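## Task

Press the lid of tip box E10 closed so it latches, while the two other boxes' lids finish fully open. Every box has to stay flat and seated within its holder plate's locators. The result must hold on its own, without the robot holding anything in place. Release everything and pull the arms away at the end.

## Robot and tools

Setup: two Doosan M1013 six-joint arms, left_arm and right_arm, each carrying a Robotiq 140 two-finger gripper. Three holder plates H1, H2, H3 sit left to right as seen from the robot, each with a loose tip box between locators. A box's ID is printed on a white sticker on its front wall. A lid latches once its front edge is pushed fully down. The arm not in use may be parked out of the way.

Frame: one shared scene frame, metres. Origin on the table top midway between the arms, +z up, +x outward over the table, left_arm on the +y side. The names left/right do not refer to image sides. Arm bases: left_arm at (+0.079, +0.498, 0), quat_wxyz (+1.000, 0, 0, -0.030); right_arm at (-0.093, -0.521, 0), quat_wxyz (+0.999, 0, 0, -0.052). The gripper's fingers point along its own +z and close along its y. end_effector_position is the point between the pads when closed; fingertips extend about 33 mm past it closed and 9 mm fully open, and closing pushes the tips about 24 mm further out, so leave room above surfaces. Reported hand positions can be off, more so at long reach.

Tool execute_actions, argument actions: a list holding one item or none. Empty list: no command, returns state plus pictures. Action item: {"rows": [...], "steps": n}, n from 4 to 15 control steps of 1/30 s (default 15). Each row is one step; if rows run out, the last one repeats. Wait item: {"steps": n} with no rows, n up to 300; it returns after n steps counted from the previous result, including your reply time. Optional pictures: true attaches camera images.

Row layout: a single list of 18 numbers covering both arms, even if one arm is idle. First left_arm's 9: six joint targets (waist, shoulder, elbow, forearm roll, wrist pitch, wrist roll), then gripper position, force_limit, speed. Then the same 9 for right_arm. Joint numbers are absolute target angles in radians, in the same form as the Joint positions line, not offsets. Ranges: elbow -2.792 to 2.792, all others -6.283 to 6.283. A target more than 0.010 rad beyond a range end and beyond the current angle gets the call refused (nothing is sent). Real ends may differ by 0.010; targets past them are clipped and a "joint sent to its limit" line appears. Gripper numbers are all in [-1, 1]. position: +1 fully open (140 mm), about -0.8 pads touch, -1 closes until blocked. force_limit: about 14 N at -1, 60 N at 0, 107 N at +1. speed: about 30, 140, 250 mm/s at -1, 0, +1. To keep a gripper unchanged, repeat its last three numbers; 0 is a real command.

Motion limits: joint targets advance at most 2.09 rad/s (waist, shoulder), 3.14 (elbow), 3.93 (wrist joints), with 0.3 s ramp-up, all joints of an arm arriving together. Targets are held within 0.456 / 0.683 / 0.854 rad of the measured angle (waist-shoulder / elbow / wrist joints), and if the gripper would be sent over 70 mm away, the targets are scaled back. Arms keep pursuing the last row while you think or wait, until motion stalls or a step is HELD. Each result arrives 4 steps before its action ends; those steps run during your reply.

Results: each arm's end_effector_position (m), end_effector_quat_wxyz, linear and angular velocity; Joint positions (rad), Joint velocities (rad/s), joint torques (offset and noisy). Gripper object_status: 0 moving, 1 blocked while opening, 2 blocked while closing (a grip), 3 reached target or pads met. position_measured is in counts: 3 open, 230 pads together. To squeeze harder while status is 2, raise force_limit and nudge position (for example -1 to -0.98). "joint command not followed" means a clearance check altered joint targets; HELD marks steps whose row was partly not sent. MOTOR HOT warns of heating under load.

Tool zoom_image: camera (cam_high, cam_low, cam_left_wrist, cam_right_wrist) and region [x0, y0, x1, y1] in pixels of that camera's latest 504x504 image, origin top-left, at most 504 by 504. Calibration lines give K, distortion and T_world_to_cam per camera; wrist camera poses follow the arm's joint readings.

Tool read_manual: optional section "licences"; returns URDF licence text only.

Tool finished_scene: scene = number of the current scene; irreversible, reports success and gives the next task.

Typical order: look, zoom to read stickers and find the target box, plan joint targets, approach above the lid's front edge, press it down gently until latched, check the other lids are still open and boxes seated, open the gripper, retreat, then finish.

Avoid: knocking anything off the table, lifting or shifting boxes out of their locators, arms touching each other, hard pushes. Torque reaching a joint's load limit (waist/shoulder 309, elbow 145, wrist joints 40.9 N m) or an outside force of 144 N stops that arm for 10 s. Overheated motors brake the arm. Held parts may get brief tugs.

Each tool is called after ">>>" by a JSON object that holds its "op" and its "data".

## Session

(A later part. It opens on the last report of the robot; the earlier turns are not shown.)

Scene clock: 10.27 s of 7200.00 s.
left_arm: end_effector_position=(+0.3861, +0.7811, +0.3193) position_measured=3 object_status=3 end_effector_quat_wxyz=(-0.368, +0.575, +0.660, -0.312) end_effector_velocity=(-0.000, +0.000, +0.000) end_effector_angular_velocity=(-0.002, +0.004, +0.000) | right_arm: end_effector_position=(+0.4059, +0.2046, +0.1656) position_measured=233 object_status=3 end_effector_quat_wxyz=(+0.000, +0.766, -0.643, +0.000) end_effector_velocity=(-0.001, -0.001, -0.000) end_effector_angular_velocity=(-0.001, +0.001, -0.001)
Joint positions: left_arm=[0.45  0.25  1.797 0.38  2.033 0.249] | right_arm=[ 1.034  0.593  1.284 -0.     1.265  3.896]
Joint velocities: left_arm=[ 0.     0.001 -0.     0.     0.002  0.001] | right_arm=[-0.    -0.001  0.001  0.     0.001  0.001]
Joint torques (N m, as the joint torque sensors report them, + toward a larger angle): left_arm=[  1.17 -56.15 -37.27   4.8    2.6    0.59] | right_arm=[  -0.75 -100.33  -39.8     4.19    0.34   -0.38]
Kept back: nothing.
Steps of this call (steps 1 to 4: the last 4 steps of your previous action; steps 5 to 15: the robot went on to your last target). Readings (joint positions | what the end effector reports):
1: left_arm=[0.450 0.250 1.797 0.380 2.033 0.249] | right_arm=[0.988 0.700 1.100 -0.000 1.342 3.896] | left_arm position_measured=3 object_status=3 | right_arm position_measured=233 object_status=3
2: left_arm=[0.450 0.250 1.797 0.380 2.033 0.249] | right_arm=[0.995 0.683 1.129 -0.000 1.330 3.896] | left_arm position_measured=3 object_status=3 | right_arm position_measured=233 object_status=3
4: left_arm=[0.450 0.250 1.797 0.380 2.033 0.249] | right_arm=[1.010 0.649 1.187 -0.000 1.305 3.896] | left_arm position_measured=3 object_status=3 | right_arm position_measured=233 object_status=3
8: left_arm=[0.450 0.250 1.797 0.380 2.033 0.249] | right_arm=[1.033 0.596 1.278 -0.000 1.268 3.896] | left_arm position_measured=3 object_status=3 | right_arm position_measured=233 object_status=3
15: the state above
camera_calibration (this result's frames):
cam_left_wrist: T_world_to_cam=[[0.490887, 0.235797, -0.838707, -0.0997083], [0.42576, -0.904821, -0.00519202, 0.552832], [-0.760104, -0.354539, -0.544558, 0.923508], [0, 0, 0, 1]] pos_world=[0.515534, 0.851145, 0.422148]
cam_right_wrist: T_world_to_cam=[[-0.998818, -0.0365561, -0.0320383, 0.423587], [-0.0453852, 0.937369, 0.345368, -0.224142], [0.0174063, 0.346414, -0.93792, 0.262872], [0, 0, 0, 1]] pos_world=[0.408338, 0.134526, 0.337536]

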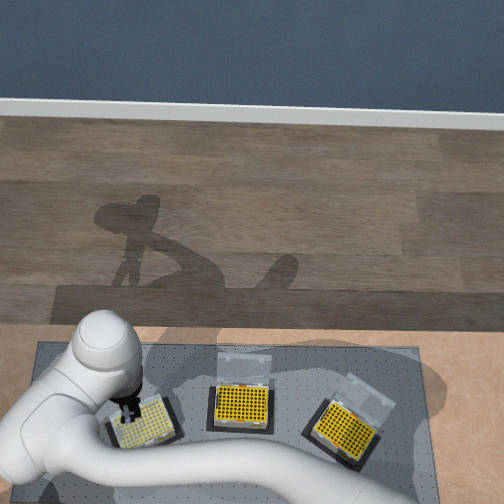

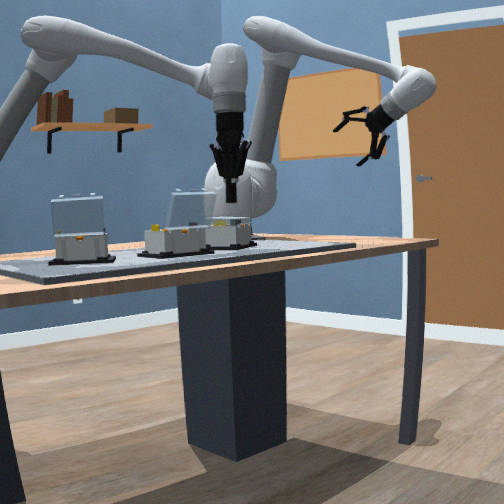

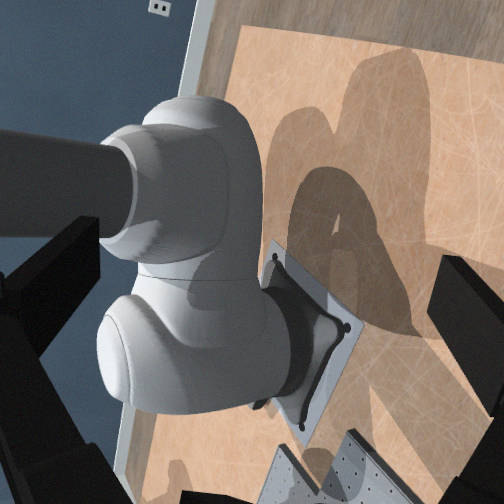

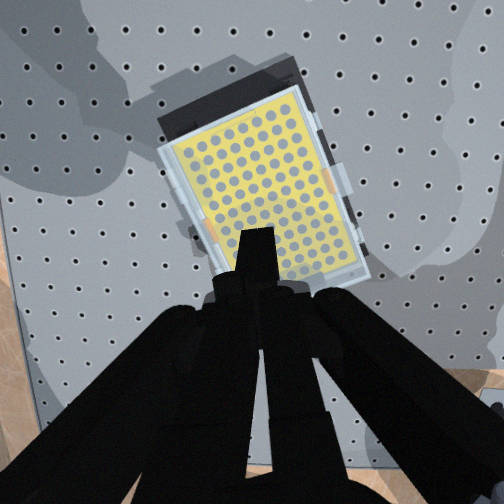

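>>> {"op": "execute_actions", "data": {"actions": [{"rows":[[0.45,0.25,1.797,0.38,2.033,0.249,1,0,0,1.046,0.545,1.365,0,1.232,3.896,-1,0,0],[0.45,0.25,1.797,0.38,2.033,0.249,1,0,0,1.046,0.545,1.365,0,1.232,3.896,-1,0,0],[0.45,0.25,1.797,0.38,2.033,0.249,1,0,0,1.046,0.545,1.365,0,1.232,3.896,-1,0,0],[0.45,0.25,1.797,0.38,2.033,0.249,1,0,0,1.046,0.545,1.365,0,1.232,3.896,-1,0,0],[0.45,0.25,1.797,0.38,2.033,0.249,1,0,0,1.046,0.558,1.39,0,1.194,3.896,-1,0,0]],"steps":15}]}}

>>> {"op": "execute_actions", "data": {"actions": [{"rows":[[0.45,0.25,1.797,0.38,2.033,0.249,1,0,0,1.046,0.566,1.401,0,1.175,3.896,-1,0,0]],"steps":12}], "pictures": true}}

Scene clock: 10.90 s of 7200.00 s.
left_arm: end_effector_position=(+0.3861, +0.7811, +0.3193) position_measured=3 object_status=3 end_effector_quat_wxyz=(-0.368, +0.575, +0.660, -0.312) end_effector_velocity=(+0.001, -0.000, +0.000) end_effector_angular_velocity=(+0.000, -0.001, -0.000) | right_arm: end_effector_position=(+0.3785, +0.1852, +0.1402) position_measured=233 object_status=3 end_effector_quat_wxyz=(+0.000, +0.770, -0.638, -0.000) end_effector_velocity=(-0.000, -0.001, -0.003) end_effector_angular_velocity=(+0.001, -0.000, +0.000)
Joint positions: left_arm=[0.45  0.25  1.797 0.38  2.033 0.249] | right_arm=[1.046 0.558 1.39  0.    1.194 3.896]
Joint velocities: left_arm=[-0.001 -0.    -0.001 -0.001  0.    -0.   ] | right_arm=[-0.    -0.     0.005  0.    -0.006 -0.   ]
Joint torques (N m, as the joint torque sensors report them, + toward a larger angle): left_arm=[  3.51 -58.12 -37.99   4.53   2.45   0.25] | right_arm=[ -0.11 -99.74 -38.97   4.28   0.72  -0.35]
Steps of this call (steps 1 to 8: the robot went on to your last target; steps 9 to 19: the first 11 steps of this action). Readings (joint positions | what the end effector reports):
9: left_arm=[0.450 0.250 1.797 0.380 2.033 0.249] | right_arm=[1.034 0.592 1.285 0.000 1.264 3.896] | left_arm position_measured=3 object_status=3 | right_arm position_measured=233 object_status=3
10: left_arm=[0.450 0.250 1.797 0.380 2.033 0.249] | right_arm=[1.035 0.587 1.295 0.000 1.260 3.896] | left_arm position_measured=3 object_status=3 | right_arm position_measured=233 object_status=3
12: left_arm=[0.450 0.250 1.797 0.380 2.033 0.249] | right_arm=[1.042 0.560 1.339 0.000 1.243 3.896] | left_arm position_measured=3 object_status=3 | right_arm position_measured=233 object_status=3
16: left_arm=[0.450 0.250 1.797 0.380 2.033 0.249] | right_arm=[1.046 0.557 1.388 0.000 1.198 3.896] | left_arm position_measured=3 object_status=3 | right_arm position_measured=233 object_status=3
19: the state above

Scene clock: 11.30 s of 7200.00 s.
left_arm: end_effector_position=(+0.3861, +0.7811, +0.3193) position_measured=3 object_status=3 end_effector_quat_wxyz=(-0.368, +0.575, +0.660, -0.312) end_effector_velocity=(-0.000, +0.000, +0.000) end_effector_angular_velocity=(-0.001, -0.000, +0.001) | right_arm: end_effector_position=(+0.3787, +0.1853, +0.1277) position_measured=233 object_status=3 end_effector_quat_wxyz=(+0.000, +0.770, -0.638, +0.000) end_effector_velocity=(+0.000, +0.000, -0.001) end_effector_angular_velocity=(+0.000, -0.000, -0.000)
Joint positions: left_arm=[0.45  0.25  1.797 0.38  2.033 0.249] | right_arm=[ 1.046  0.566  1.401 -0.     1.175  3.896]
Joint velocities: left_arm=[ 0.001 -0.     0.    -0.001  0.     0.   ] | right_arm=[ 0.     0.001  0.001 -0.    -0.002  0.001]
Joint torques (N m, as the joint torque sensors report them, + toward a larger angle): left_arm=[  1.74 -56.15 -38.28   4.82   2.62   0.22] | right_arm=[ -0.73 -95.15 -38.11   4.02   0.07  -0.42]
Steps of this call (steps 1 to 4: the last 4 steps of your previous action; steps 5 to 12: the first 8 steps of this action). Readings (joint positions | what the end effector reports):
5: left_arm=[0.450 0.250 1.797 0.380 2.033 0.249] | right_arm=[1.046 0.558 1.391 0.000 1.192 3.896] | left_arm position_measured=3 object_status=3 | right_arm position_measured=233 object_status=3
6: left_arm=[0.450 0.250 1.797 0.380 2.033 0.249] | right_arm=[1.046 0.561 1.395 0.000 1.185 3.896] | left_arm position_measured=3 object_status=3 | right_arm position_measured=233 object_status=3
8: left_arm=[0.450 0.250 1.797 0.380 2.033 0.249] | right_arm=[1.046 0.566 1.400 -0.000 1.177 3.896] | left_arm position_measured=3 object_status=3 | right_arm position_measured=233 object_status=3
12: the state above
camera_calibration (this result's frames):
cam_left_wrist: T_world_to_cam=[[0.490887, 0.235797, -0.838707, -0.0997085], [0.425759, -0.904822, -0.00519219, 0.552832], [-0.760104, -0.354539, -0.544558, 0.923508], [0, 0, 0, 1]] pos_world=[0.515534, 0.851145, 0.422148]
cam_right_wrist: T_world_to_cam=[[-0.998299, -0.0486435, -0.0321409, 0.396513], [-0.0567652, 0.936711, 0.34547, -0.18975], [0.0133019, 0.346707, -0.937879, 0.236016], [0, 0, 0, 1]] pos_world=[0.381927, 0.115201, 0.299652]

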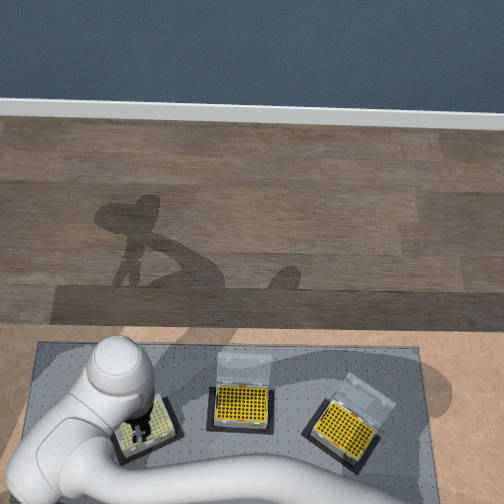

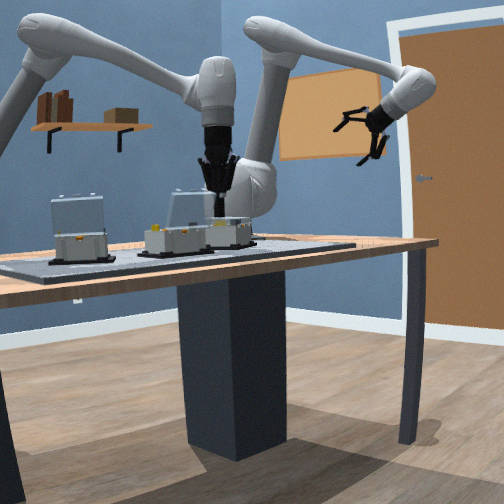

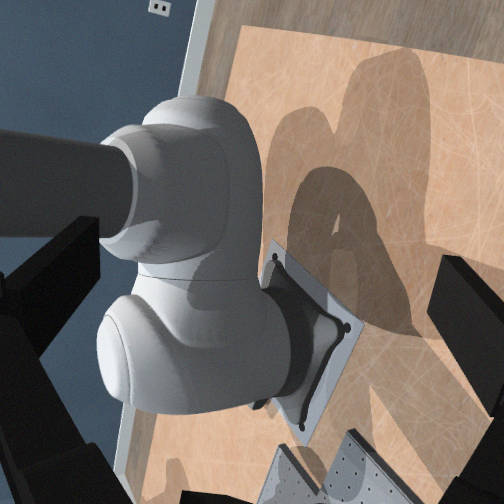

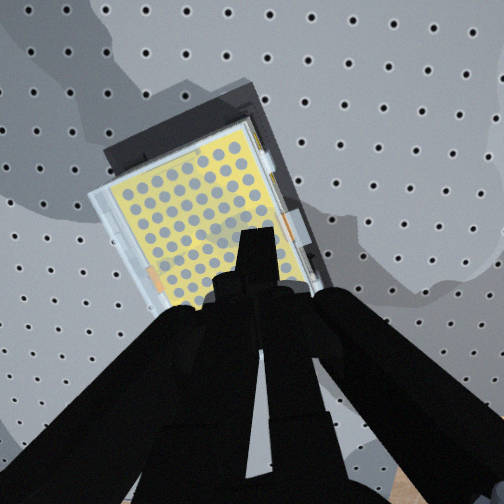

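>>> {"op": "execute_actions", "data": {"actions": [{"rows":[[0.45,0.25,1.797,0.38,2.033,0.249,1,0,0,1.046,0.5673,1.403,0,1.1715,3.896,-1,0,0]],"steps":12}]}}

>>> {"op": "execute_actions", "data": {"actions": [{"rows":[[0.45,0.25,1.797,0.38,2.033,0.249,1,0,0,1.046,0.5683,1.4044,0,1.169,3.896,-1,0,0]],"steps":12}]}}

Scene clock: 11.70 s of 7200.00 s.
left_arm: end_effector_position=(+0.3861, +0.7811, +0.3193) position_measured=3 object_status=3 end_effector_quat_wxyz=(-0.368, +0.575, +0.660, -0.312) end_effector_velocity=(+0.001, +0.000, -0.001) end_effector_angular_velocity=(+0.000, -0.002, -0.001) | right_arm: end_effector_position=(+0.3787, +0.1853, +0.1254) position_measured=233 object_status=3 end_effector_quat_wxyz=(+0.000, +0.770, -0.638, +0.000) end_effector_velocity=(+0.000, +0.000, -0.000) end_effector_angular_velocity=(+0.000, -0.000, -0.000)
Joint positions: left_arm=[0.45  0.25  1.797 0.38  2.033 0.249] | right_arm=[ 1.046  0.567  1.403 -0.     1.172  3.896]
Joint velocities: left_arm=[-0.     0.001 -0.001  0.    -0.002  0.   ] | right_arm=[ 0.     0.     0.     0.    -0.001  0.   ]
Joint torques (N m, as the joint torque sensors report them, + toward a larger angle): left_arm=[  0.55 -57.48 -37.13   4.56   2.3    0.1 ] | right_arm=[ -0.78 -96.07 -37.42   4.     0.38  -0.4 ]
Steps of this call (steps 1 to 4: the last 4 steps of your previous action; steps 5 to 12: the first 8 steps of this action). Readings (joint positions | what the end effector reports):
5: left_arm=[0.450 0.250 1.797 0.380 2.033 0.249] | right_arm=[1.046 0.566 1.401 -0.000 1.175 3.896] | left_arm position_measured=3 object_status=3 | right_arm position_measured=233 object_status=3
6: left_arm=[0.450 0.250 1.797 0.380 2.033 0.249] | right_arm=[1.046 0.567 1.402 -0.000 1.173 3.896] | left_arm position_measured=3 object_status=3 | right_arm position_measured=233 object_status=3
8: left_arm=[0.450 0.250 1.797 0.380 2.033 0.249] | right_arm=[1.046 0.567 1.403 -0.000 1.172 3.896] | left_arm position_measured=3 object_status=3 | right_arm position_measured=233 object_status=3
12: the state above

Scene clock: 12.10 s of 7200.00 s.
left_arm: end_effector_position=(+0.3861, +0.7811, +0.3193) position_measured=3 object_status=3 end_effector_quat_wxyz=(-0.368, +0.575, +0.660, -0.312) end_effector_velocity=(+0.001, -0.000, -0.001) end_effector_angular_velocity=(-0.001, -0.001, -0.001) | right_arm: end_effector_position=(+0.3788, +0.1853, +0.1240) position_measured=233 object_status=3 end_effector_quat_wxyz=(-0.000, +0.770, -0.638, +0.000) end_effector_velocity=(+0.000, +0.000, -0.000) end_effector_angular_velocity=(+0.000, -0.000, +0.001)
Joint positions: left_arm=[0.45  0.25  1.797 0.38  2.033 0.249] | right_arm=[ 1.046  0.568  1.404 -0.     1.169  3.896]
Joint velocities: left_arm=[-0.001  0.001 -0.    -0.001 -0.001  0.   ] | right_arm=[-0.     0.     0.     0.    -0.001 -0.001]
Joint torques (N m, as the joint torque sensors report them, + toward a larger angle): left_arm=[  1.34 -55.66 -37.21   4.83   2.12   0.15] | right_arm=[ -1.81 -75.49 -27.98   3.62  -1.67  -0.26]
Steps of this call (steps 1 to 4: the last 4 steps of your previous action; steps 5 to 12: the first 8 steps of this action). Readings (joint positions | what the end effector reports):
5: left_arm=[0.450 0.250 1.797 0.380 2.033 0.249] | right_arm=[1.046 0.567 1.403 -0.000 1.171 3.896] | left_arm position_measured=3 object_status=3 | right_arm position_measured=233 object_status=3
6: left_arm=[0.450 0.250 1.797 0.380 2.033 0.249] | right_arm=[1.046 0.568 1.404 -0.000 1.170 3.896] | left_arm position_measured=3 object_status=3 | right_arm position_measured=233 object_status=3
8: left_arm=[0.450 0.250 1.797 0.380 2.033 0.249] | right_arm=[1.046 0.568 1.404 -0.000 1.169 3.896] | left_arm position_measured=3 object_status=3 | right_arm position_measured=233 object_status=3
12: the state above

>>> {"op": "execute_actions", "data": {"actions": [{"rows":[[0.45,0.25,1.797,0.38,2.033,0.249,1,0,0,1.046,0.569,1.4053,0,1.1673,3.896,-1,0,0]],"steps":12}]}}

>>> {"op": "execute_actions", "data": {"actions": [{"rows":[[0.45,0.25,1.797,0.38,2.033,0.249,1,0,0,1.046,0.5696,1.4062,0,1.1658,3.896,-1,0,0]],"steps":12}], "pictures": true}}

>>> {"op": "zoom_image", "data": {"camera": "cam_low", "region": [190, 180, 280, 260]}}

Scene clock: 12.53 s of 7200.00 s.
left_arm: end_effector_position=(+0.3861, +0.7811, +0.3193) position_measured=3 object_status=3 end_effector_quat_wxyz=(-0.368, +0.575, +0.660, -0.312) end_effector_velocity=(+0.000, +0.000, -0.001) end_effector_angular_velocity=(+0.000, -0.002, -0.002) | right_arm: end_effector_position=(+0.3788, +0.1854, +0.1231) position_measured=233 object_status=3 end_effector_quat_wxyz=(-0.000, +0.770, -0.638, +0.000) end_effector_velocity=(-0.000, -0.000, -0.002) end_effector_angular_velocity=(-0.001, +0.001, -0.000)
Joint positions: left_arm=[0.45  0.25  1.797 0.38  2.033 0.249] | right_arm=[ 1.046  0.569  1.405 -0.     1.167  3.896]
Joint velocities: left_arm=[-0.    -0.     0.     0.001 -0.003  0.001] | right_arm=[-0.     0.001  0.001 -0.    -0.001  0.   ]
Joint torques (N m, as the joint torque sensors report them, + toward a larger angle): left_arm=[  0.3  -55.17 -36.65   4.62   2.48   0.44] | right_arm=[ -1.55 -28.58  -7.85   3.6   -6.3   -0.31]
Steps of this call (steps 1 to 4: the last 4 steps of your previous action; step 5: the robot went on to your last target; steps 6 to 13: the first 8 steps of this action). Readings (joint positions | what the end effector reports):
6: left_arm=[0.450 0.250 1.797 0.380 2.033 0.249] | right_arm=[1.046 0.568 1.404 -0.000 1.169 3.896] | left_arm position_measured=3 object_status=3 | right_arm position_measured=233 object_status=3
7: left_arm=[0.450 0.250 1.797 0.380 2.033 0.249] | right_arm=[1.046 0.568 1.405 -0.000 1.168 3.896] | left_arm position_measured=3 object_status=3 | right_arm position_measured=233 object_status=3
9: left_arm=[0.450 0.250 1.797 0.380 2.033 0.249] | right_arm=[1.046 0.569 1.405 -0.000 1.168 3.896] | left_arm position_measured=3 object_status=3 | right_arm position_measured=233 object_status=3
13: the state above

Scene clock: 12.93 s of 7200.00 s.
left_arm: end_effector_position=(+0.3861, +0.7811, +0.3193) position_measured=3 object_status=3 end_effector_quat_wxyz=(-0.368, +0.575, +0.660, -0.312) end_effector_velocity=(+0.000, +0.000, +0.000) end_effector_angular_velocity=(+0.001, -0.001, -0.001) | right_arm: end_effector_position=(+0.3788, +0.1854, +0.1221) position_measured=233 object_status=3 end_effector_quat_wxyz=(-0.000, +0.770, -0.638, +0.000) end_effector_velocity=(-0.000, +0.000, -0.001) end_effector_angular_velocity=(-0.000, +0.000, +0.000)
Joint positions: left_arm=[0.45  0.25  1.797 0.38  2.033 0.249] | right_arm=[ 1.046  0.569  1.406 -0.     1.166  3.896]
Joint velocities: left_arm=[-0.001 -0.    -0.001  0.001 -0.    -0.   ] | right_arm=[ 0.     0.001  0.     0.    -0.001 -0.   ]
Joint torques (N m, as the joint torque sensors report them, + toward a larger angle): left_arm=[  2.03 -55.82 -36.85   4.82   2.35   0.1 ] | right_arm=[ -2.99  20.44  14.03   3.68 -10.13  -0.43]
Steps of this call (steps 1 to 4: the last 4 steps of your previous action; steps 5 to 12: the first 8 steps of this action). Readings (joint positions | what the end effector reports):
5: left_arm=[0.450 0.250 1.797 0.380 2.033 0.249] | right_arm=[1.046 0.569 1.405 -0.000 1.167 3.896] | left_arm position_measured=3 object_status=3 | right_arm position_measured=233 object_status=3
6: left_arm=[0.450 0.250 1.797 0.380 2.033 0.249] | right_arm=[1.046 0.569 1.406 -0.000 1.167 3.896] | left_arm position_measured=3 object_status=3 | right_arm position_measured=233 object_status=3
8: left_arm=[0.450 0.250 1.797 0.380 2.033 0.249] | right_arm=[1.046 0.569 1.406 -0.000 1.166 3.896] | left_arm position_measured=3 object_status=3 | right_arm position_measured=233 object_status=3
12: the state above
camera_calibration (this result's frames):
cam_left_wrist: T_world_to_cam=[[0.490887, 0.235797, -0.838707, -0.0997085], [0.42576, -0.904821, -0.00519217, 0.552832], [-0.760104, -0.354539, -0.544558, 0.923508], [0, 0, 0, 1]] pos_world=[0.515534, 0.851145, 0.422148]
cam_right_wrist: T_world_to_cam=[[-0.998287, -0.0486095, -0.0325497, 0.396478], [-0.056882, 0.93653, 0.345943, -0.187909], [0.0136676, 0.347202, -0.937691, 0.230507], [0, 0, 0, 1]] pos_world=[0.38196, 0.115223, 0.294055]

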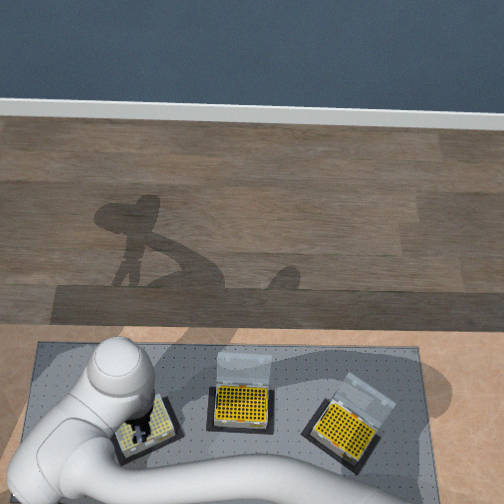

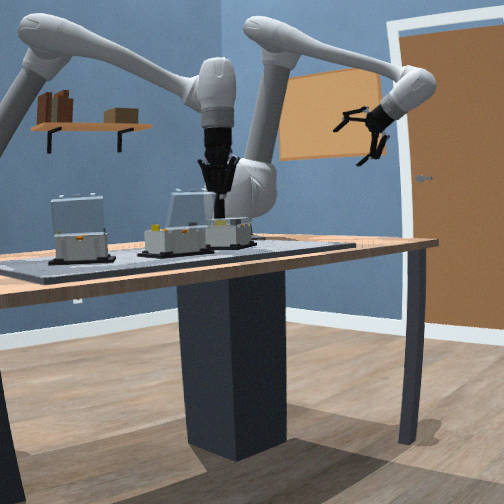

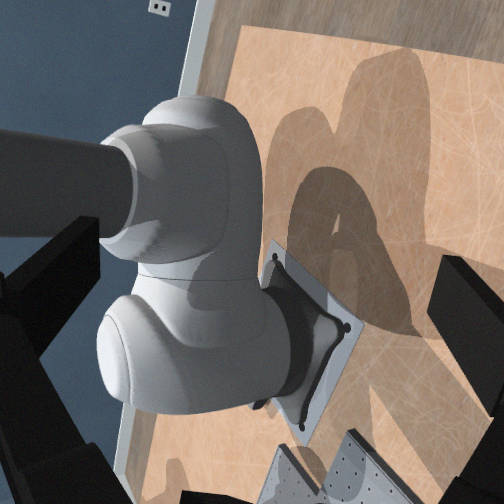

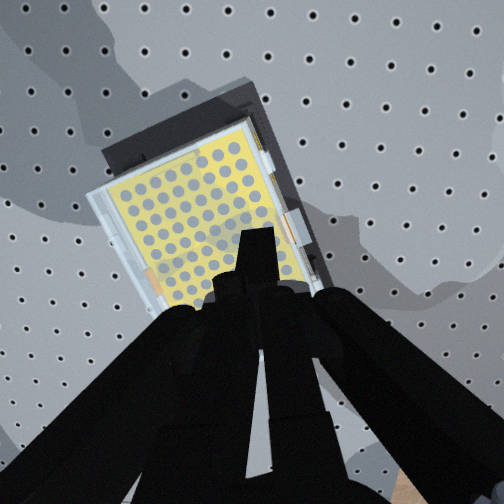

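Region (190, 180, 280, 260) of cam_low's 504x504 image, scaled by 5.600, with more detail than that image has.

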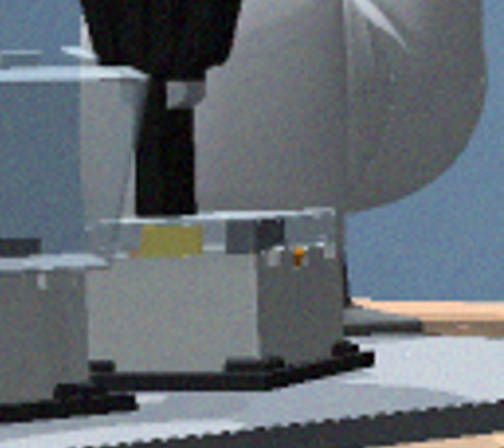

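>>> {"op": "execute_actions", "data": {"actions": [{"rows":[[0.45,0.25,1.797,0.38,2.033,0.249,1,0,0,1.046,0.5,1.3,0,1.15,3.896,-1,0,0]],"steps":15}]}}

>>> {"op": "execute_actions", "data": {"actions": [{"rows":[[0.45,0.25,1.797,0.38,2.033,0.249,1,0,0,1.1,0.15,1.75,0,0.95,3.896,-1,0,0]],"steps":15}]}}

>>> {"op": "execute_actions", "data": {"actions": [{"steps":15}], "pictures": true}}

>>> {"op": "zoom_image", "data": {"camera": "cam_low", "region": [190, 180, 280, 260]}}

Scene clock: 23.07 s of 7200.00 s.
left_arm: end_effector_position=(+0.3861, +0.7811, +0.3193) position_measured=3 object_status=3 end_effector_quat_wxyz=(-0.368, +0.575, +0.660, -0.312) end_effector_velocity=(+0.000, -0.000, -0.000) end_effector_angular_velocity=(-0.001, +0.003, -0.002) | right_arm: end_effector_position=(+0.3792, +0.1859, +0.1241) position_measured=233 object_status=3 end_effector_quat_wxyz=(-0.001, +0.770, -0.638, -0.000) end_effector_velocity=(+0.000, +0.000, +0.000) end_effector_angular_velocity=(-0.000, +0.000, +0.000)
Joint positions: left_arm=[0.45  0.25  1.797 0.38  2.033 0.249] | right_arm=[ 1.046  0.568  1.405 -0.     1.167  3.896]
Joint velocities: left_arm=[-0.001  0.001  0.001  0.001  0.001  0.001] | right_arm=[-0.  0. -0. -0.  0. -0.]
Joint torques (N m, as the joint torque sensors report them, + toward a larger angle): left_arm=[  2.83 -57.75 -36.62   4.6    2.33   0.09] | right_arm=[ -2.26 -75.98 -31.16   3.8   -3.11  -0.45]
FORCE FAULT: contact force on the right arm reached its limit, and that arm stopped for 10 seconds. The contact can be on any part of that arm, not only on its tool. That arm's remaining commands of this call were not run. That arm holds still and accepts commands again. Move the arm away from the contact; if what it grips holds it there, let go first. Pushing or pulling that hard again can fault the arm again.
Kept back: nothing.
The stop of the right arm began at step 4 of this call (marked STOPPED below). From that step on that arm followed nothing that you had sent. 16 of its steps, steps kept back included, did not run and will not run. The other arm was sent all steps of this action in this call, none kept back. Nothing is kept back now, and the robot has no last target.
Steps of this call (steps 1 to 4: the last 4 steps of your previous action; step 5: the robot went on to your last target; steps 6 to 16: the first 11 steps of this action; steps 17 to 20: the last 4 steps of this action, not kept back; steps 21 to 304: the stop continued). Readings (joint positions | what the end effector reports):
1: left_arm=[0.450 0.250 1.797 0.380 2.033 0.249] | right_arm=[1.046 0.569 1.406 -0.000 1.166 3.896] | left_arm position_measured=3 object_status=3 | right_arm position_measured=233 object_status=3
2: left_arm=[0.450 0.250 1.797 0.380 2.033 0.249] | right_arm=[1.046 0.569 1.406 -0.000 1.166 3.896] | left_arm position_measured=3 object_status=3 | right_arm position_measured=233 object_status=3
4: left_arm=[0.450 0.250 1.797 0.380 2.033 0.249] | right_arm=[1.046 0.568 1.405 -0.000 1.167 3.896] | left_arm position_measured=3 object_status=3 | right_arm position_measured=233 object_status=3 STOPPED (the right arm)
8: left_arm=[0.450 0.250 1.797 0.380 2.033 0.249] | right_arm=[1.046 0.568 1.405 -0.000 1.167 3.896] | left_arm position_measured=3 object_status=3 | right_arm position_measured=233 object_status=3
304: the state above

Scene clock: 23.10 s of 7200.00 s.
left_arm: end_effector_position=(+0.3861, +0.7811, +0.3193) position_measured=3 object_status=3 end_effector_quat_wxyz=(-0.368, +0.575, +0.660, -0.312) end_effector_velocity=(-0.000, -0.000, +0.001) end_effector_angular_velocity=(+0.001, -0.002, -0.001) | right_arm: end_effector_position=(+0.3792, +0.1859, +0.1241) position_measured=233 object_status=3 end_effector_quat_wxyz=(-0.001, +0.770, -0.638, -0.000) end_effector_velocity=(-0.000, -0.000, +0.000) end_effector_angular_velocity=(+0.000, -0.000, -0.000)
Joint positions: left_arm=[0.45  0.25  1.797 0.38  2.033 0.249] | right_arm=[ 1.046  0.568  1.405 -0.     1.167  3.896]
Joint velocities: left_arm=[-0.001 -0.002  0.     0.    -0.001 -0.   ] | right_arm=[ 0.    -0.001  0.001 -0.    -0.     0.   ]
Joint torques (N m, as the joint torque sensors report them, + toward a larger angle): left_arm=[  2.16 -57.72 -37.03   4.59   2.28   0.51] | right_arm=[ -1.74 -78.11 -32.17   3.7   -2.93  -0.3 ]
Kept back: nothing.
A stop began in an earlier call of the same reply, so what this call sent did not run. Send another action.
Steps of this call (step 1: nothing new was sent). Readings (joint positions | what the end effector reports):
1: the state above

Scene clock: 23.13 s of 7200.00 s.
left_arm: end_effector_position=(+0.3861, +0.7811, +0.3193) position_measured=3 object_status=3 end_effector_quat_wxyz=(-0.368, +0.575, +0.660, -0.312) end_effector_velocity=(+0.000, +0.000, -0.000) end_effector_angular_velocity=(+0.001, -0.001, +0.000) | right_arm: end_effector_position=(+0.3792, +0.1859, +0.1241) position_measured=233 object_status=3 end_effector_quat_wxyz=(-0.001, +0.770, -0.638, -0.000) end_effector_velocity=(+0.000, +0.000, +0.000) end_effector_angular_velocity=(+0.001, -0.000, -0.000)
Joint positions: left_arm=[0.45  0.25  1.797 0.38  2.033 0.249] | right_arm=[ 1.046  0.568  1.405 -0.     1.167  3.896]
Joint velocities: left_arm=[ 0.    -0.     0.    -0.    -0.001 -0.   ] | right_arm=[ 0.    -0.     0.     0.    -0.001  0.   ]
Joint torques (N m, as the joint torque sensors report them, + toward a larger angle): left_arm=[  3.9  -56.75 -38.4    4.74   2.58   0.4 ] | right_arm=[ -1.58 -78.13 -32.41   3.79  -2.98  -0.29]
Kept back: nothing.
A stop began in an earlier call of the same reply, so what this call sent did not run. Send another action.
Steps of this call (step 1: nothing new was sent). Readings (joint positions | what the end effector reports):
1: the state above
camera_calibration (this result's frames):
cam_left_wrist: T_world_to_cam=[[0.490887, 0.235797, -0.838707, -0.0997085], [0.42576, -0.904821, -0.005192, 0.552832], [-0.760104, -0.354539, -0.544558, 0.923508], [0, 0, 0, 1]] pos_world=[0.515534, 0.851145, 0.422148]
cam_right_wrist: T_world_to_cam=[[-0.998245, -0.0485513, -0.0339049, 0.397063], [-0.0573231, 0.935924, 0.347506, -0.188955], [0.0148606, 0.34884, -0.937064, 0.231385], [0, 0, 0, 1]] pos_world=[0.382096, 0.11541, 0.295948]

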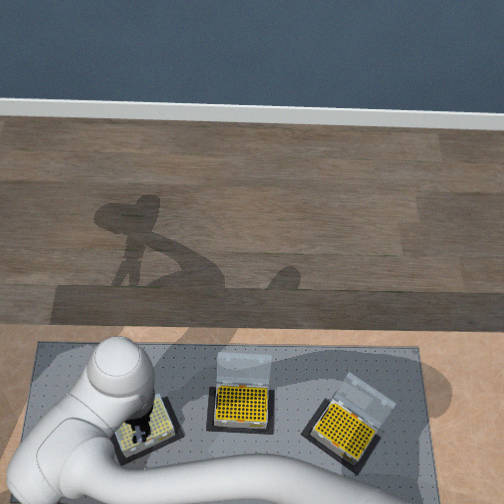

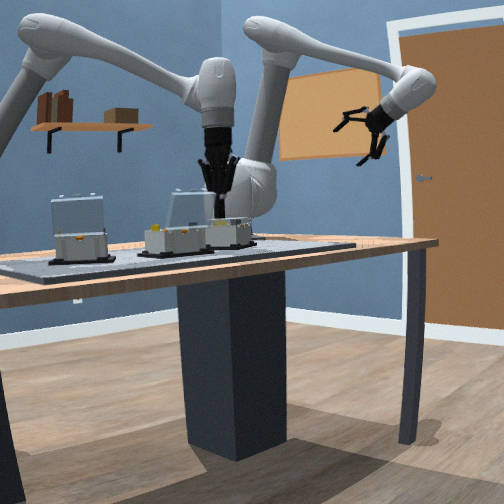

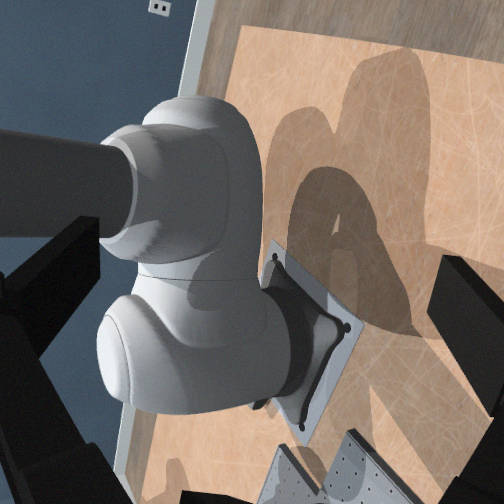

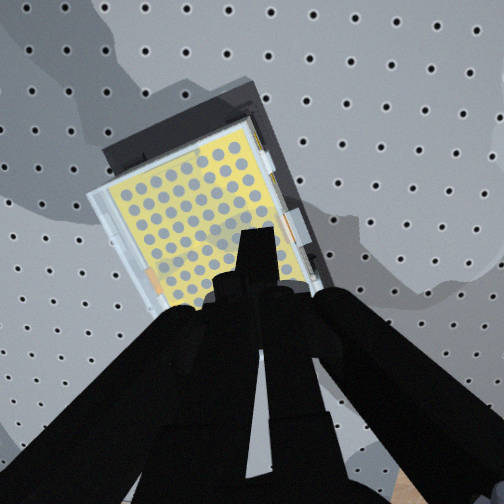

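Region (190, 180, 280, 260) of cam_low's 504x504 image, scaled by 5.600, with more detail than that image has.

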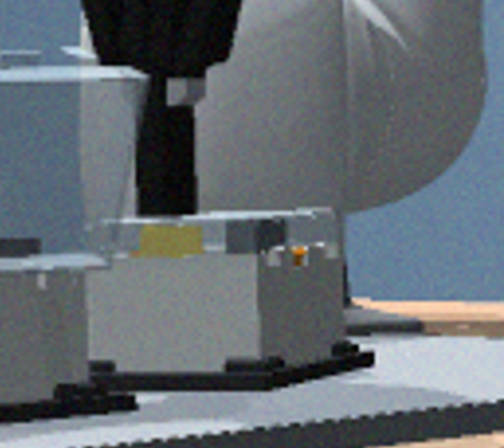

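>>> {"op": "execute_actions", "data": {"actions": [{"rows":[[0.45,0.25,1.797,0.38,2.033,0.249,1,0,0,1.046,0.5,1.3,0,1.15,3.896,-1,0,0]],"steps":15}]}}

>>> {"op": "execute_actions", "data": {"actions": [{"rows":[[0.45,0.25,1.797,0.38,2.033,0.249,1,0,0,1.1,0.15,1.75,0,0.95,3.896,-1,0,0]],"steps":15}]}}

>>> {"op": "execute_actions", "data": {"actions": [{"steps":15}], "pictures": true}}

Scene clock: 23.73 s of 7200.00 s.
left_arm: end_effector_position=(+0.3861, +0.7811, +0.3193) position_measured=3 object_status=3 end_effector_quat_wxyz=(-0.368, +0.575, +0.660, -0.312) end_effector_velocity=(-0.000, -0.000, +0.000) end_effector_angular_velocity=(+0.001, +0.000, -0.000) | right_arm: end_effector_position=(+0.4120, +0.2310, +0.2425) position_measured=233 object_status=3 end_effector_quat_wxyz=(-0.095, +0.767, -0.635, -0.006) end_effector_velocity=(+0.004, +0.006, +0.009) end_effector_angular_velocity=(+0.015, -0.011, -0.000)
Joint positions: left_arm=[0.45  0.25  1.797 0.38  2.033 0.249] | right_arm=[1.046 0.5   1.301 0.    1.15  3.896]
Joint velocities: left_arm=[-0.001 -0.001  0.001  0.     0.    -0.001] | right_arm=[-0.    -0.001 -0.014 -0.    -0.004  0.   ]
Joint torques (N m, as the joint torque sensors report them, + toward a larger angle): left_arm=[  1.26 -55.44 -36.45   4.67   2.47   0.09] | right_arm=[ -0.87 -90.89 -40.47   4.25   0.    -0.43]
Steps of this call (steps 1 to 7: nothing new was sent; steps 8 to 18: the first 11 steps of this action). Readings (joint positions | what the end effector reports):
8: left_arm=[0.450 0.250 1.797 0.380 2.033 0.249] | right_arm=[1.046 0.567 1.404 -0.000 1.167 3.896] | left_arm position_measured=3 object_status=3 | right_arm position_measured=233 object_status=3
9: left_arm=[0.450 0.250 1.797 0.380 2.033 0.249] | right_arm=[1.046 0.562 1.395 -0.000 1.166 3.896] | left_arm position_measured=3 object_status=3 | right_arm position_measured=233 object_status=3
11: left_arm=[0.450 0.250 1.797 0.380 2.033 0.249] | right_arm=[1.046 0.537 1.356 0.000 1.159 3.896] | left_arm position_measured=3 object_status=3 | right_arm position_measured=233 object_status=3
15: left_arm=[0.450 0.250 1.797 0.380 2.033 0.249] | right_arm=[1.046 0.502 1.303 0.000 1.151 3.896] | left_arm position_measured=3 object_status=3 | right_arm position_measured=233 object_status=3
18: the state above

Scene clock: 24.23 s of 7200.00 s.
left_arm: end_effector_position=(+0.3861, +0.7811, +0.3193) position_measured=3 object_status=3 end_effector_quat_wxyz=(-0.368, +0.575, +0.660, -0.312) end_effector_velocity=(-0.000, +0.000, -0.000) end_effector_angular_velocity=(-0.000, +0.002, +0.000) | right_arm: end_effector_position=(+0.3119, +0.1433, +0.2664) position_measured=233 object_status=3 end_effector_quat_wxyz=(-0.130, +0.775, -0.618, -0.011) end_effector_velocity=(-0.341, -0.329, +0.025) end_effector_angular_velocity=(+0.196, -0.131, +0.127)
Joint positions: left_arm=[0.45  0.25  1.797 0.38  2.033 0.249] | right_arm=[1.084 0.255 1.615 0.    1.01  3.896]
Joint velocities: left_arm=[0.001 0.001 0.001 0.001 0.    0.   ] | right_arm=[ 0.128 -0.827  1.061 -0.    -0.469  0.001]
Joint torques (N m, as the joint torque sensors report them, + toward a larger angle): left_arm=[  0.4  -56.1  -37.47   4.83   2.19   0.31] | right_arm=[  1.3  -70.   -38.77   4.04   0.17  -0.35]
Steps of this call (steps 1 to 4: the last 4 steps of your previous action; steps 5 to 15: the first 11 steps of this action). Readings (joint positions | what the end effector reports):
5: left_arm=[0.450 0.250 1.797 0.380 2.033 0.249] | right_arm=[1.046 0.499 1.301 0.000 1.149 3.896] | left_arm position_measured=3 object_status=3 | right_arm position_measured=233 object_status=3
6: left_arm=[0.450 0.250 1.797 0.380 2.033 0.249] | right_arm=[1.047 0.493 1.309 0.000 1.146 3.896] | left_arm position_measured=3 object_status=3 | right_arm position_measured=233 object_status=3
8: left_arm=[0.450 0.250 1.797 0.380 2.033 0.249] | right_arm=[1.052 0.458 1.355 0.000 1.126 3.896] | left_arm position_measured=3 object_status=3 | right_arm position_measured=233 object_status=3
12: left_arm=[0.450 0.250 1.797 0.380 2.033 0.249] | right_arm=[1.071 0.340 1.506 0.000 1.059 3.896] | left_arm position_measured=3 object_status=3 | right_arm position_measured=233 object_status=3
15: the state above

Scene clock: 24.73 s of 7200.00 s.
left_arm: end_effector_position=(+0.3861, +0.7811, +0.3193) position_measured=3 object_status=3 end_effector_quat_wxyz=(-0.368, +0.575, +0.660, -0.312) end_effector_velocity=(-0.000, -0.000, +0.000) end_effector_angular_velocity=(-0.000, -0.001, -0.000) | right_arm: end_effector_position=(+0.2688, +0.0999, +0.2663) position_measured=233 object_status=3 end_effector_quat_wxyz=(-0.145, +0.779, -0.610, -0.013) end_effector_velocity=(-0.000, +0.000, +0.001) end_effector_angular_velocity=(+0.001, -0.001, +0.000)
Joint positions: left_arm=[0.45  0.25  1.797 0.38  2.033 0.249] | right_arm=[ 1.1    0.15   1.75  -0.     0.95   3.896]
Joint velocities: left_arm=[-0.    -0.001  0.001 -0.    -0.     0.   ] | right_arm=[ 0.    -0.001  0.     0.    -0.    -0.   ]
Joint torques (N m, as the joint torque sensors report them, + toward a larger angle): left_arm=[  3.06 -56.89 -37.2    4.73   2.28   0.09] | right_arm=[ -0.14 -55.98 -39.42   4.23  -0.39  -0.35]
Kept back: nothing.
Steps of this call (steps 1 to 4: the last 4 steps of your previous action; steps 5 to 15: the robot went on to your last target). Readings (joint positions | what the end effector reports):
1: left_arm=[0.450 0.250 1.797 0.380 2.033 0.249] | right_arm=[1.088 0.228 1.650 0.000 0.994 3.896] | left_arm position_measured=3 object_status=3 | right_arm position_measured=233 object_status=3
2: left_arm=[0.450 0.250 1.797 0.380 2.033 0.249] | right_arm=[1.092 0.201 1.684 0.000 0.980 3.896] | left_arm position_measured=3 object_status=3 | right_arm position_measured=233 object_status=3
4: left_arm=[0.450 0.250 1.797 0.380 2.033 0.249] | right_arm=[1.098 0.163 1.732 0.000 0.958 3.896] | left_arm position_measured=3 object_status=3 | right_arm position_measured=233 object_status=3
8: left_arm=[0.450 0.250 1.797 0.380 2.033 0.249] | right_arm=[1.100 0.150 1.750 -0.000 0.950 3.896] | left_arm position_measured=3 object_status=3 | right_arm position_measured=233 object_status=3
15: the state above
camera_calibration (this result's frames):
cam_left_wrist: T_world_to_cam=[[0.490887, 0.235797, -0.838707, -0.0997085], [0.425759, -0.904821, -0.00519197, 0.552832], [-0.760104, -0.354539, -0.544558, 0.923508], [0, 0, 0, 1]] pos_world=[0.515534, 0.851145, 0.422148]
cam_right_wrist: T_world_to_cam=[[-0.974769, -0.0724179, -0.211142, 0.330776], [-0.177939, 0.823204, 0.53914, -0.171577], [0.134769, 0.563108, -0.81532, 0.310178], [0, 0, 0, 1]] pos_world=[0.250098, -0.00946708, 0.415239]

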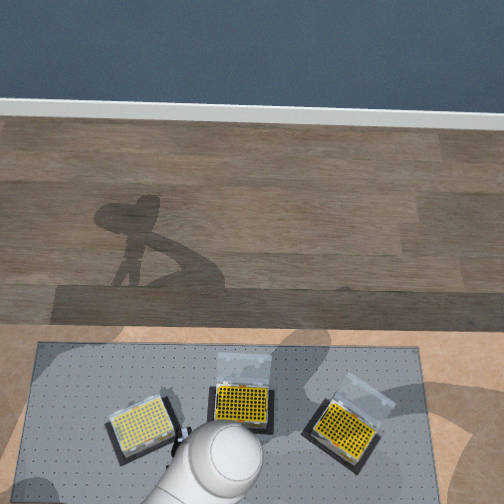

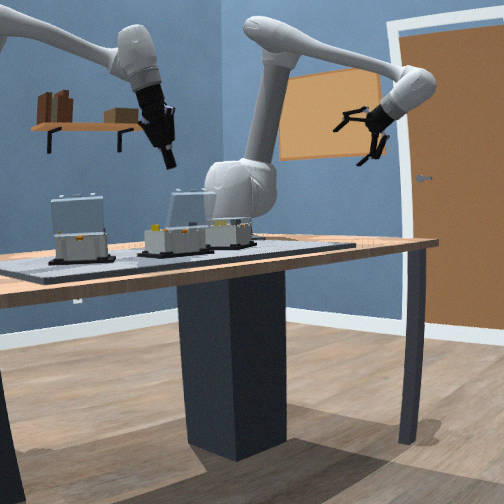

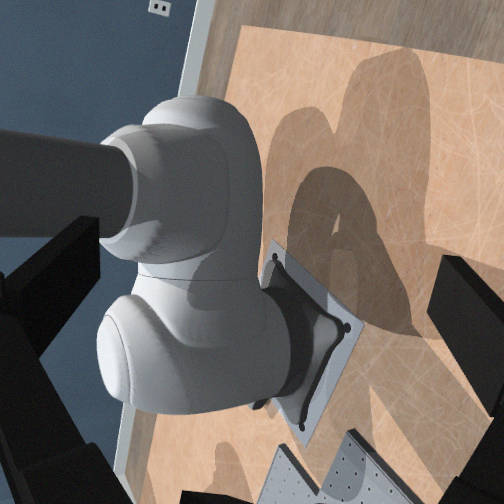

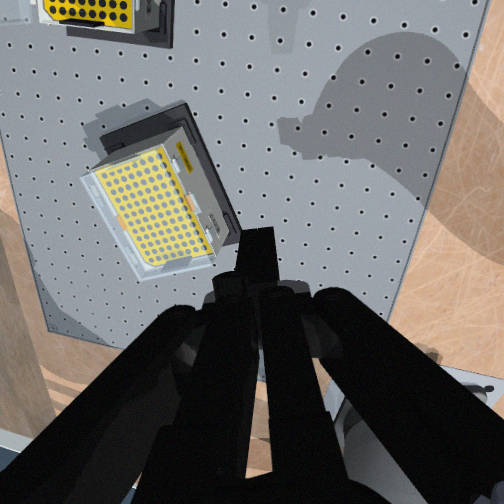

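>>> {"op": "zoom_image", "data": {"camera": "cam_right_wrist", "region": [150, 130, 250, 270]}}

Region (150, 130, 250, 270) of cam_right_wrist's 504x504 image, scaled by 3.600, with more detail than that image has; it fills the left 360 columns of this view, and the rest is white.

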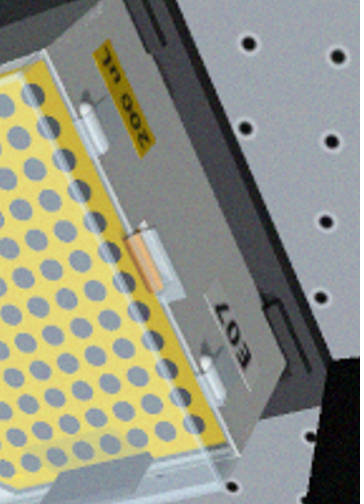

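>>> {"op": "execute_actions", "data": {"actions": [{"rows":[[0.45,0.25,1.797,0.38,2.033,0.249,1,0,0,0.319,0.213,1.673,0,1.256,3.896,-1,0,0]],"steps":15}]}}

>>> {"op": "execute_actions", "data": {"actions": [{"steps":30}], "pictures": true}}

Scene clock: 25.87 s of 7200.00 s.
left_arm: end_effector_position=(+0.3861, +0.7811, +0.3193) position_measured=3 object_status=3 end_effector_quat_wxyz=(-0.368, +0.575, +0.660, -0.312) end_effector_velocity=(+0.000, +0.000, +0.000) end_effector_angular_velocity=(+0.000, -0.001, -0.000) | right_arm: end_effector_position=(+0.3773, -0.0062, +0.2579) position_measured=233 object_status=3 end_effector_quat_wxyz=(-0.087, +0.714, -0.695, +0.002) end_effector_velocity=(+0.332, -0.378, -0.017) end_effector_angular_velocity=(-0.212, +0.213, -0.721)
Joint positions: left_arm=[0.45  0.25  1.797 0.38  2.033 0.249] | right_arm=[ 0.886  0.175  1.719 -0.     1.072  3.896]
Joint velocities: left_arm=[ 0.    -0.    -0.001 -0.    -0.     0.   ] | right_arm=[-0.722  0.066 -0.08  -0.     0.315 -0.001]
Joint torques (N m, as the joint torque sensors report them, + toward a larger angle): left_arm=[  3.5  -57.81 -36.65   4.47   2.15   0.36] | right_arm=[ -1.13 -59.58 -39.35   4.11   0.12  -0.37]
Steps of this call (steps 1 to 15: the robot went on to your last target; steps 16 to 23: nothing new was sent; steps 24 to 34: the first 11 steps of this action). Readings (joint positions | what the end effector reports):
24: left_arm=[0.450 0.250 1.797 0.380 2.033 0.249] | right_arm=[1.099 0.150 1.750 -0.000 0.950 3.896] | left_arm position_measured=3 object_status=3 | right_arm position_measured=233 object_status=3
25: left_arm=[0.450 0.250 1.797 0.380 2.033 0.249] | right_arm=[1.093 0.151 1.749 -0.000 0.954 3.896] | left_arm position_measured=3 object_status=3 | right_arm position_measured=233 object_status=3
27: left_arm=[0.450 0.250 1.797 0.380 2.033 0.249] | right_arm=[1.058 0.155 1.743 -0.000 0.978 3.896] | left_arm position_measured=3 object_status=3 | right_arm position_measured=233 object_status=3
31: left_arm=[0.450 0.250 1.797 0.380 2.033 0.249] | right_arm=[0.959 0.168 1.728 -0.000 1.037 3.896] | left_arm position_measured=3 object_status=3 | right_arm position_measured=233 object_status=3
34: the state above

Scene clock: 26.87 s of 7200.00 s.
left_arm: end_effector_position=(+0.3861, +0.7811, +0.3193) position_measured=3 object_status=3 end_effector_quat_wxyz=(-0.368, +0.575, +0.660, -0.312) end_effector_velocity=(+0.000, -0.000, -0.000) end_effector_angular_velocity=(-0.000, -0.002, -0.001) | right_arm: end_effector_position=(+0.5473, -0.3458, +0.2527) position_measured=233 object_status=3 end_effector_quat_wxyz=(-0.000, -0.493, +0.870, +0.000) end_effector_velocity=(+0.001, -0.001, +0.001) end_effector_angular_velocity=(+0.000, -0.002, +0.000)
Joint positions: left_arm=[0.45  0.25  1.797 0.38  2.033 0.249] | right_arm=[ 0.319  0.213  1.673 -0.     1.256  3.896]
Joint velocities: left_arm=[-0.001 -0.001 -0.    -0.001 -0.001  0.   ] | right_arm=[-0.001 -0.    -0.001 -0.    -0.    -0.001]
Joint torques (N m, as the joint torque sensors report them, + toward a larger angle): left_arm=[  1.96 -56.54 -36.78   4.74   2.48   0.21] | right_arm=[ -0.88 -62.71 -38.73   4.28   0.34  -0.33]
Kept back: nothing.
Steps of this call (steps 1 to 4: the last 4 steps of your previous action; steps 5 to 30: the robot went on to your last target). Readings (joint positions | what the end effector reports):
1: left_arm=[0.450 0.250 1.797 0.380 2.033 0.249] | right_arm=[0.861 0.177 1.717 -0.000 1.083 3.896] | left_arm position_measured=3 object_status=3 | right_arm position_measured=233 object_status=3
2: left_arm=[0.450 0.250 1.797 0.380 2.033 0.249] | right_arm=[0.837 0.179 1.714 -0.000 1.093 3.896] | left_arm position_measured=3 object_status=3 | right_arm position_measured=233 object_status=3
4: left_arm=[0.450 0.250 1.797 0.380 2.033 0.249] | right_arm=[0.788 0.183 1.710 -0.000 1.111 3.896] | left_arm position_measured=3 object_status=3 | right_arm position_measured=233 object_status=3
8: left_arm=[0.450 0.250 1.797 0.380 2.033 0.249] | right_arm=[0.689 0.189 1.702 -0.000 1.142 3.896] | left_arm position_measured=3 object_status=3 | right_arm position_measured=233 object_status=3
30: the state above
camera_calibration (this result's frames):
cam_left_wrist: T_world_to_cam=[[0.490887, 0.235797, -0.838707, -0.0997084], [0.42576, -0.904821, -0.00519205, 0.552832], [-0.760104, -0.354539, -0.544558, 0.923508], [0, 0, 0, 1]] pos_world=[0.515534, 0.851145, 0.422148]
cam_right_wrist: T_world_to_cam=[[-0.778345, 0.627017, -0.032068, 0.65625], [0.58006, 0.73772, 0.345397, -0.143193], [0.240227, 0.250237, -0.937908, 0.37758], [0, 0, 0, 1]] pos_world=[0.503144, -0.400329, 0.424639]

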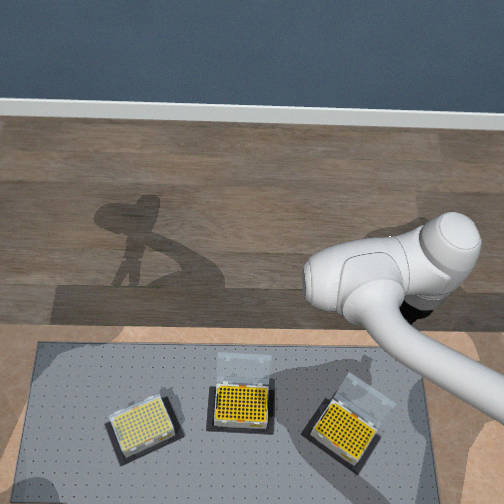

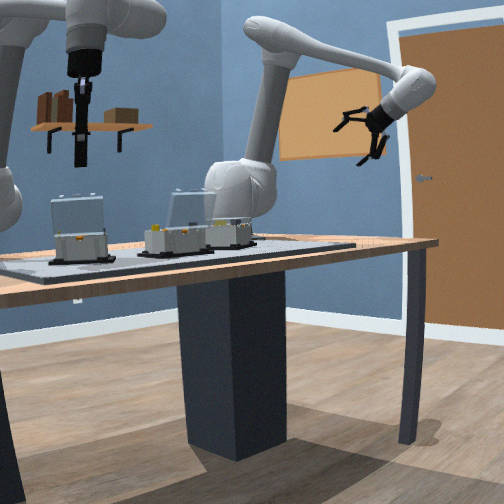

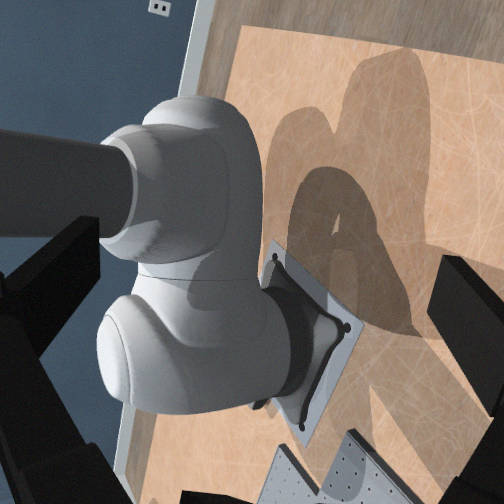

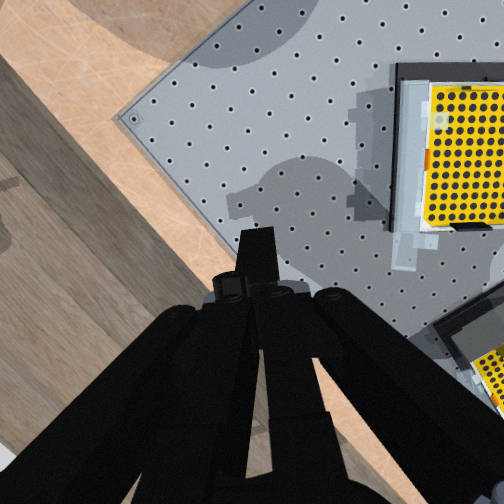

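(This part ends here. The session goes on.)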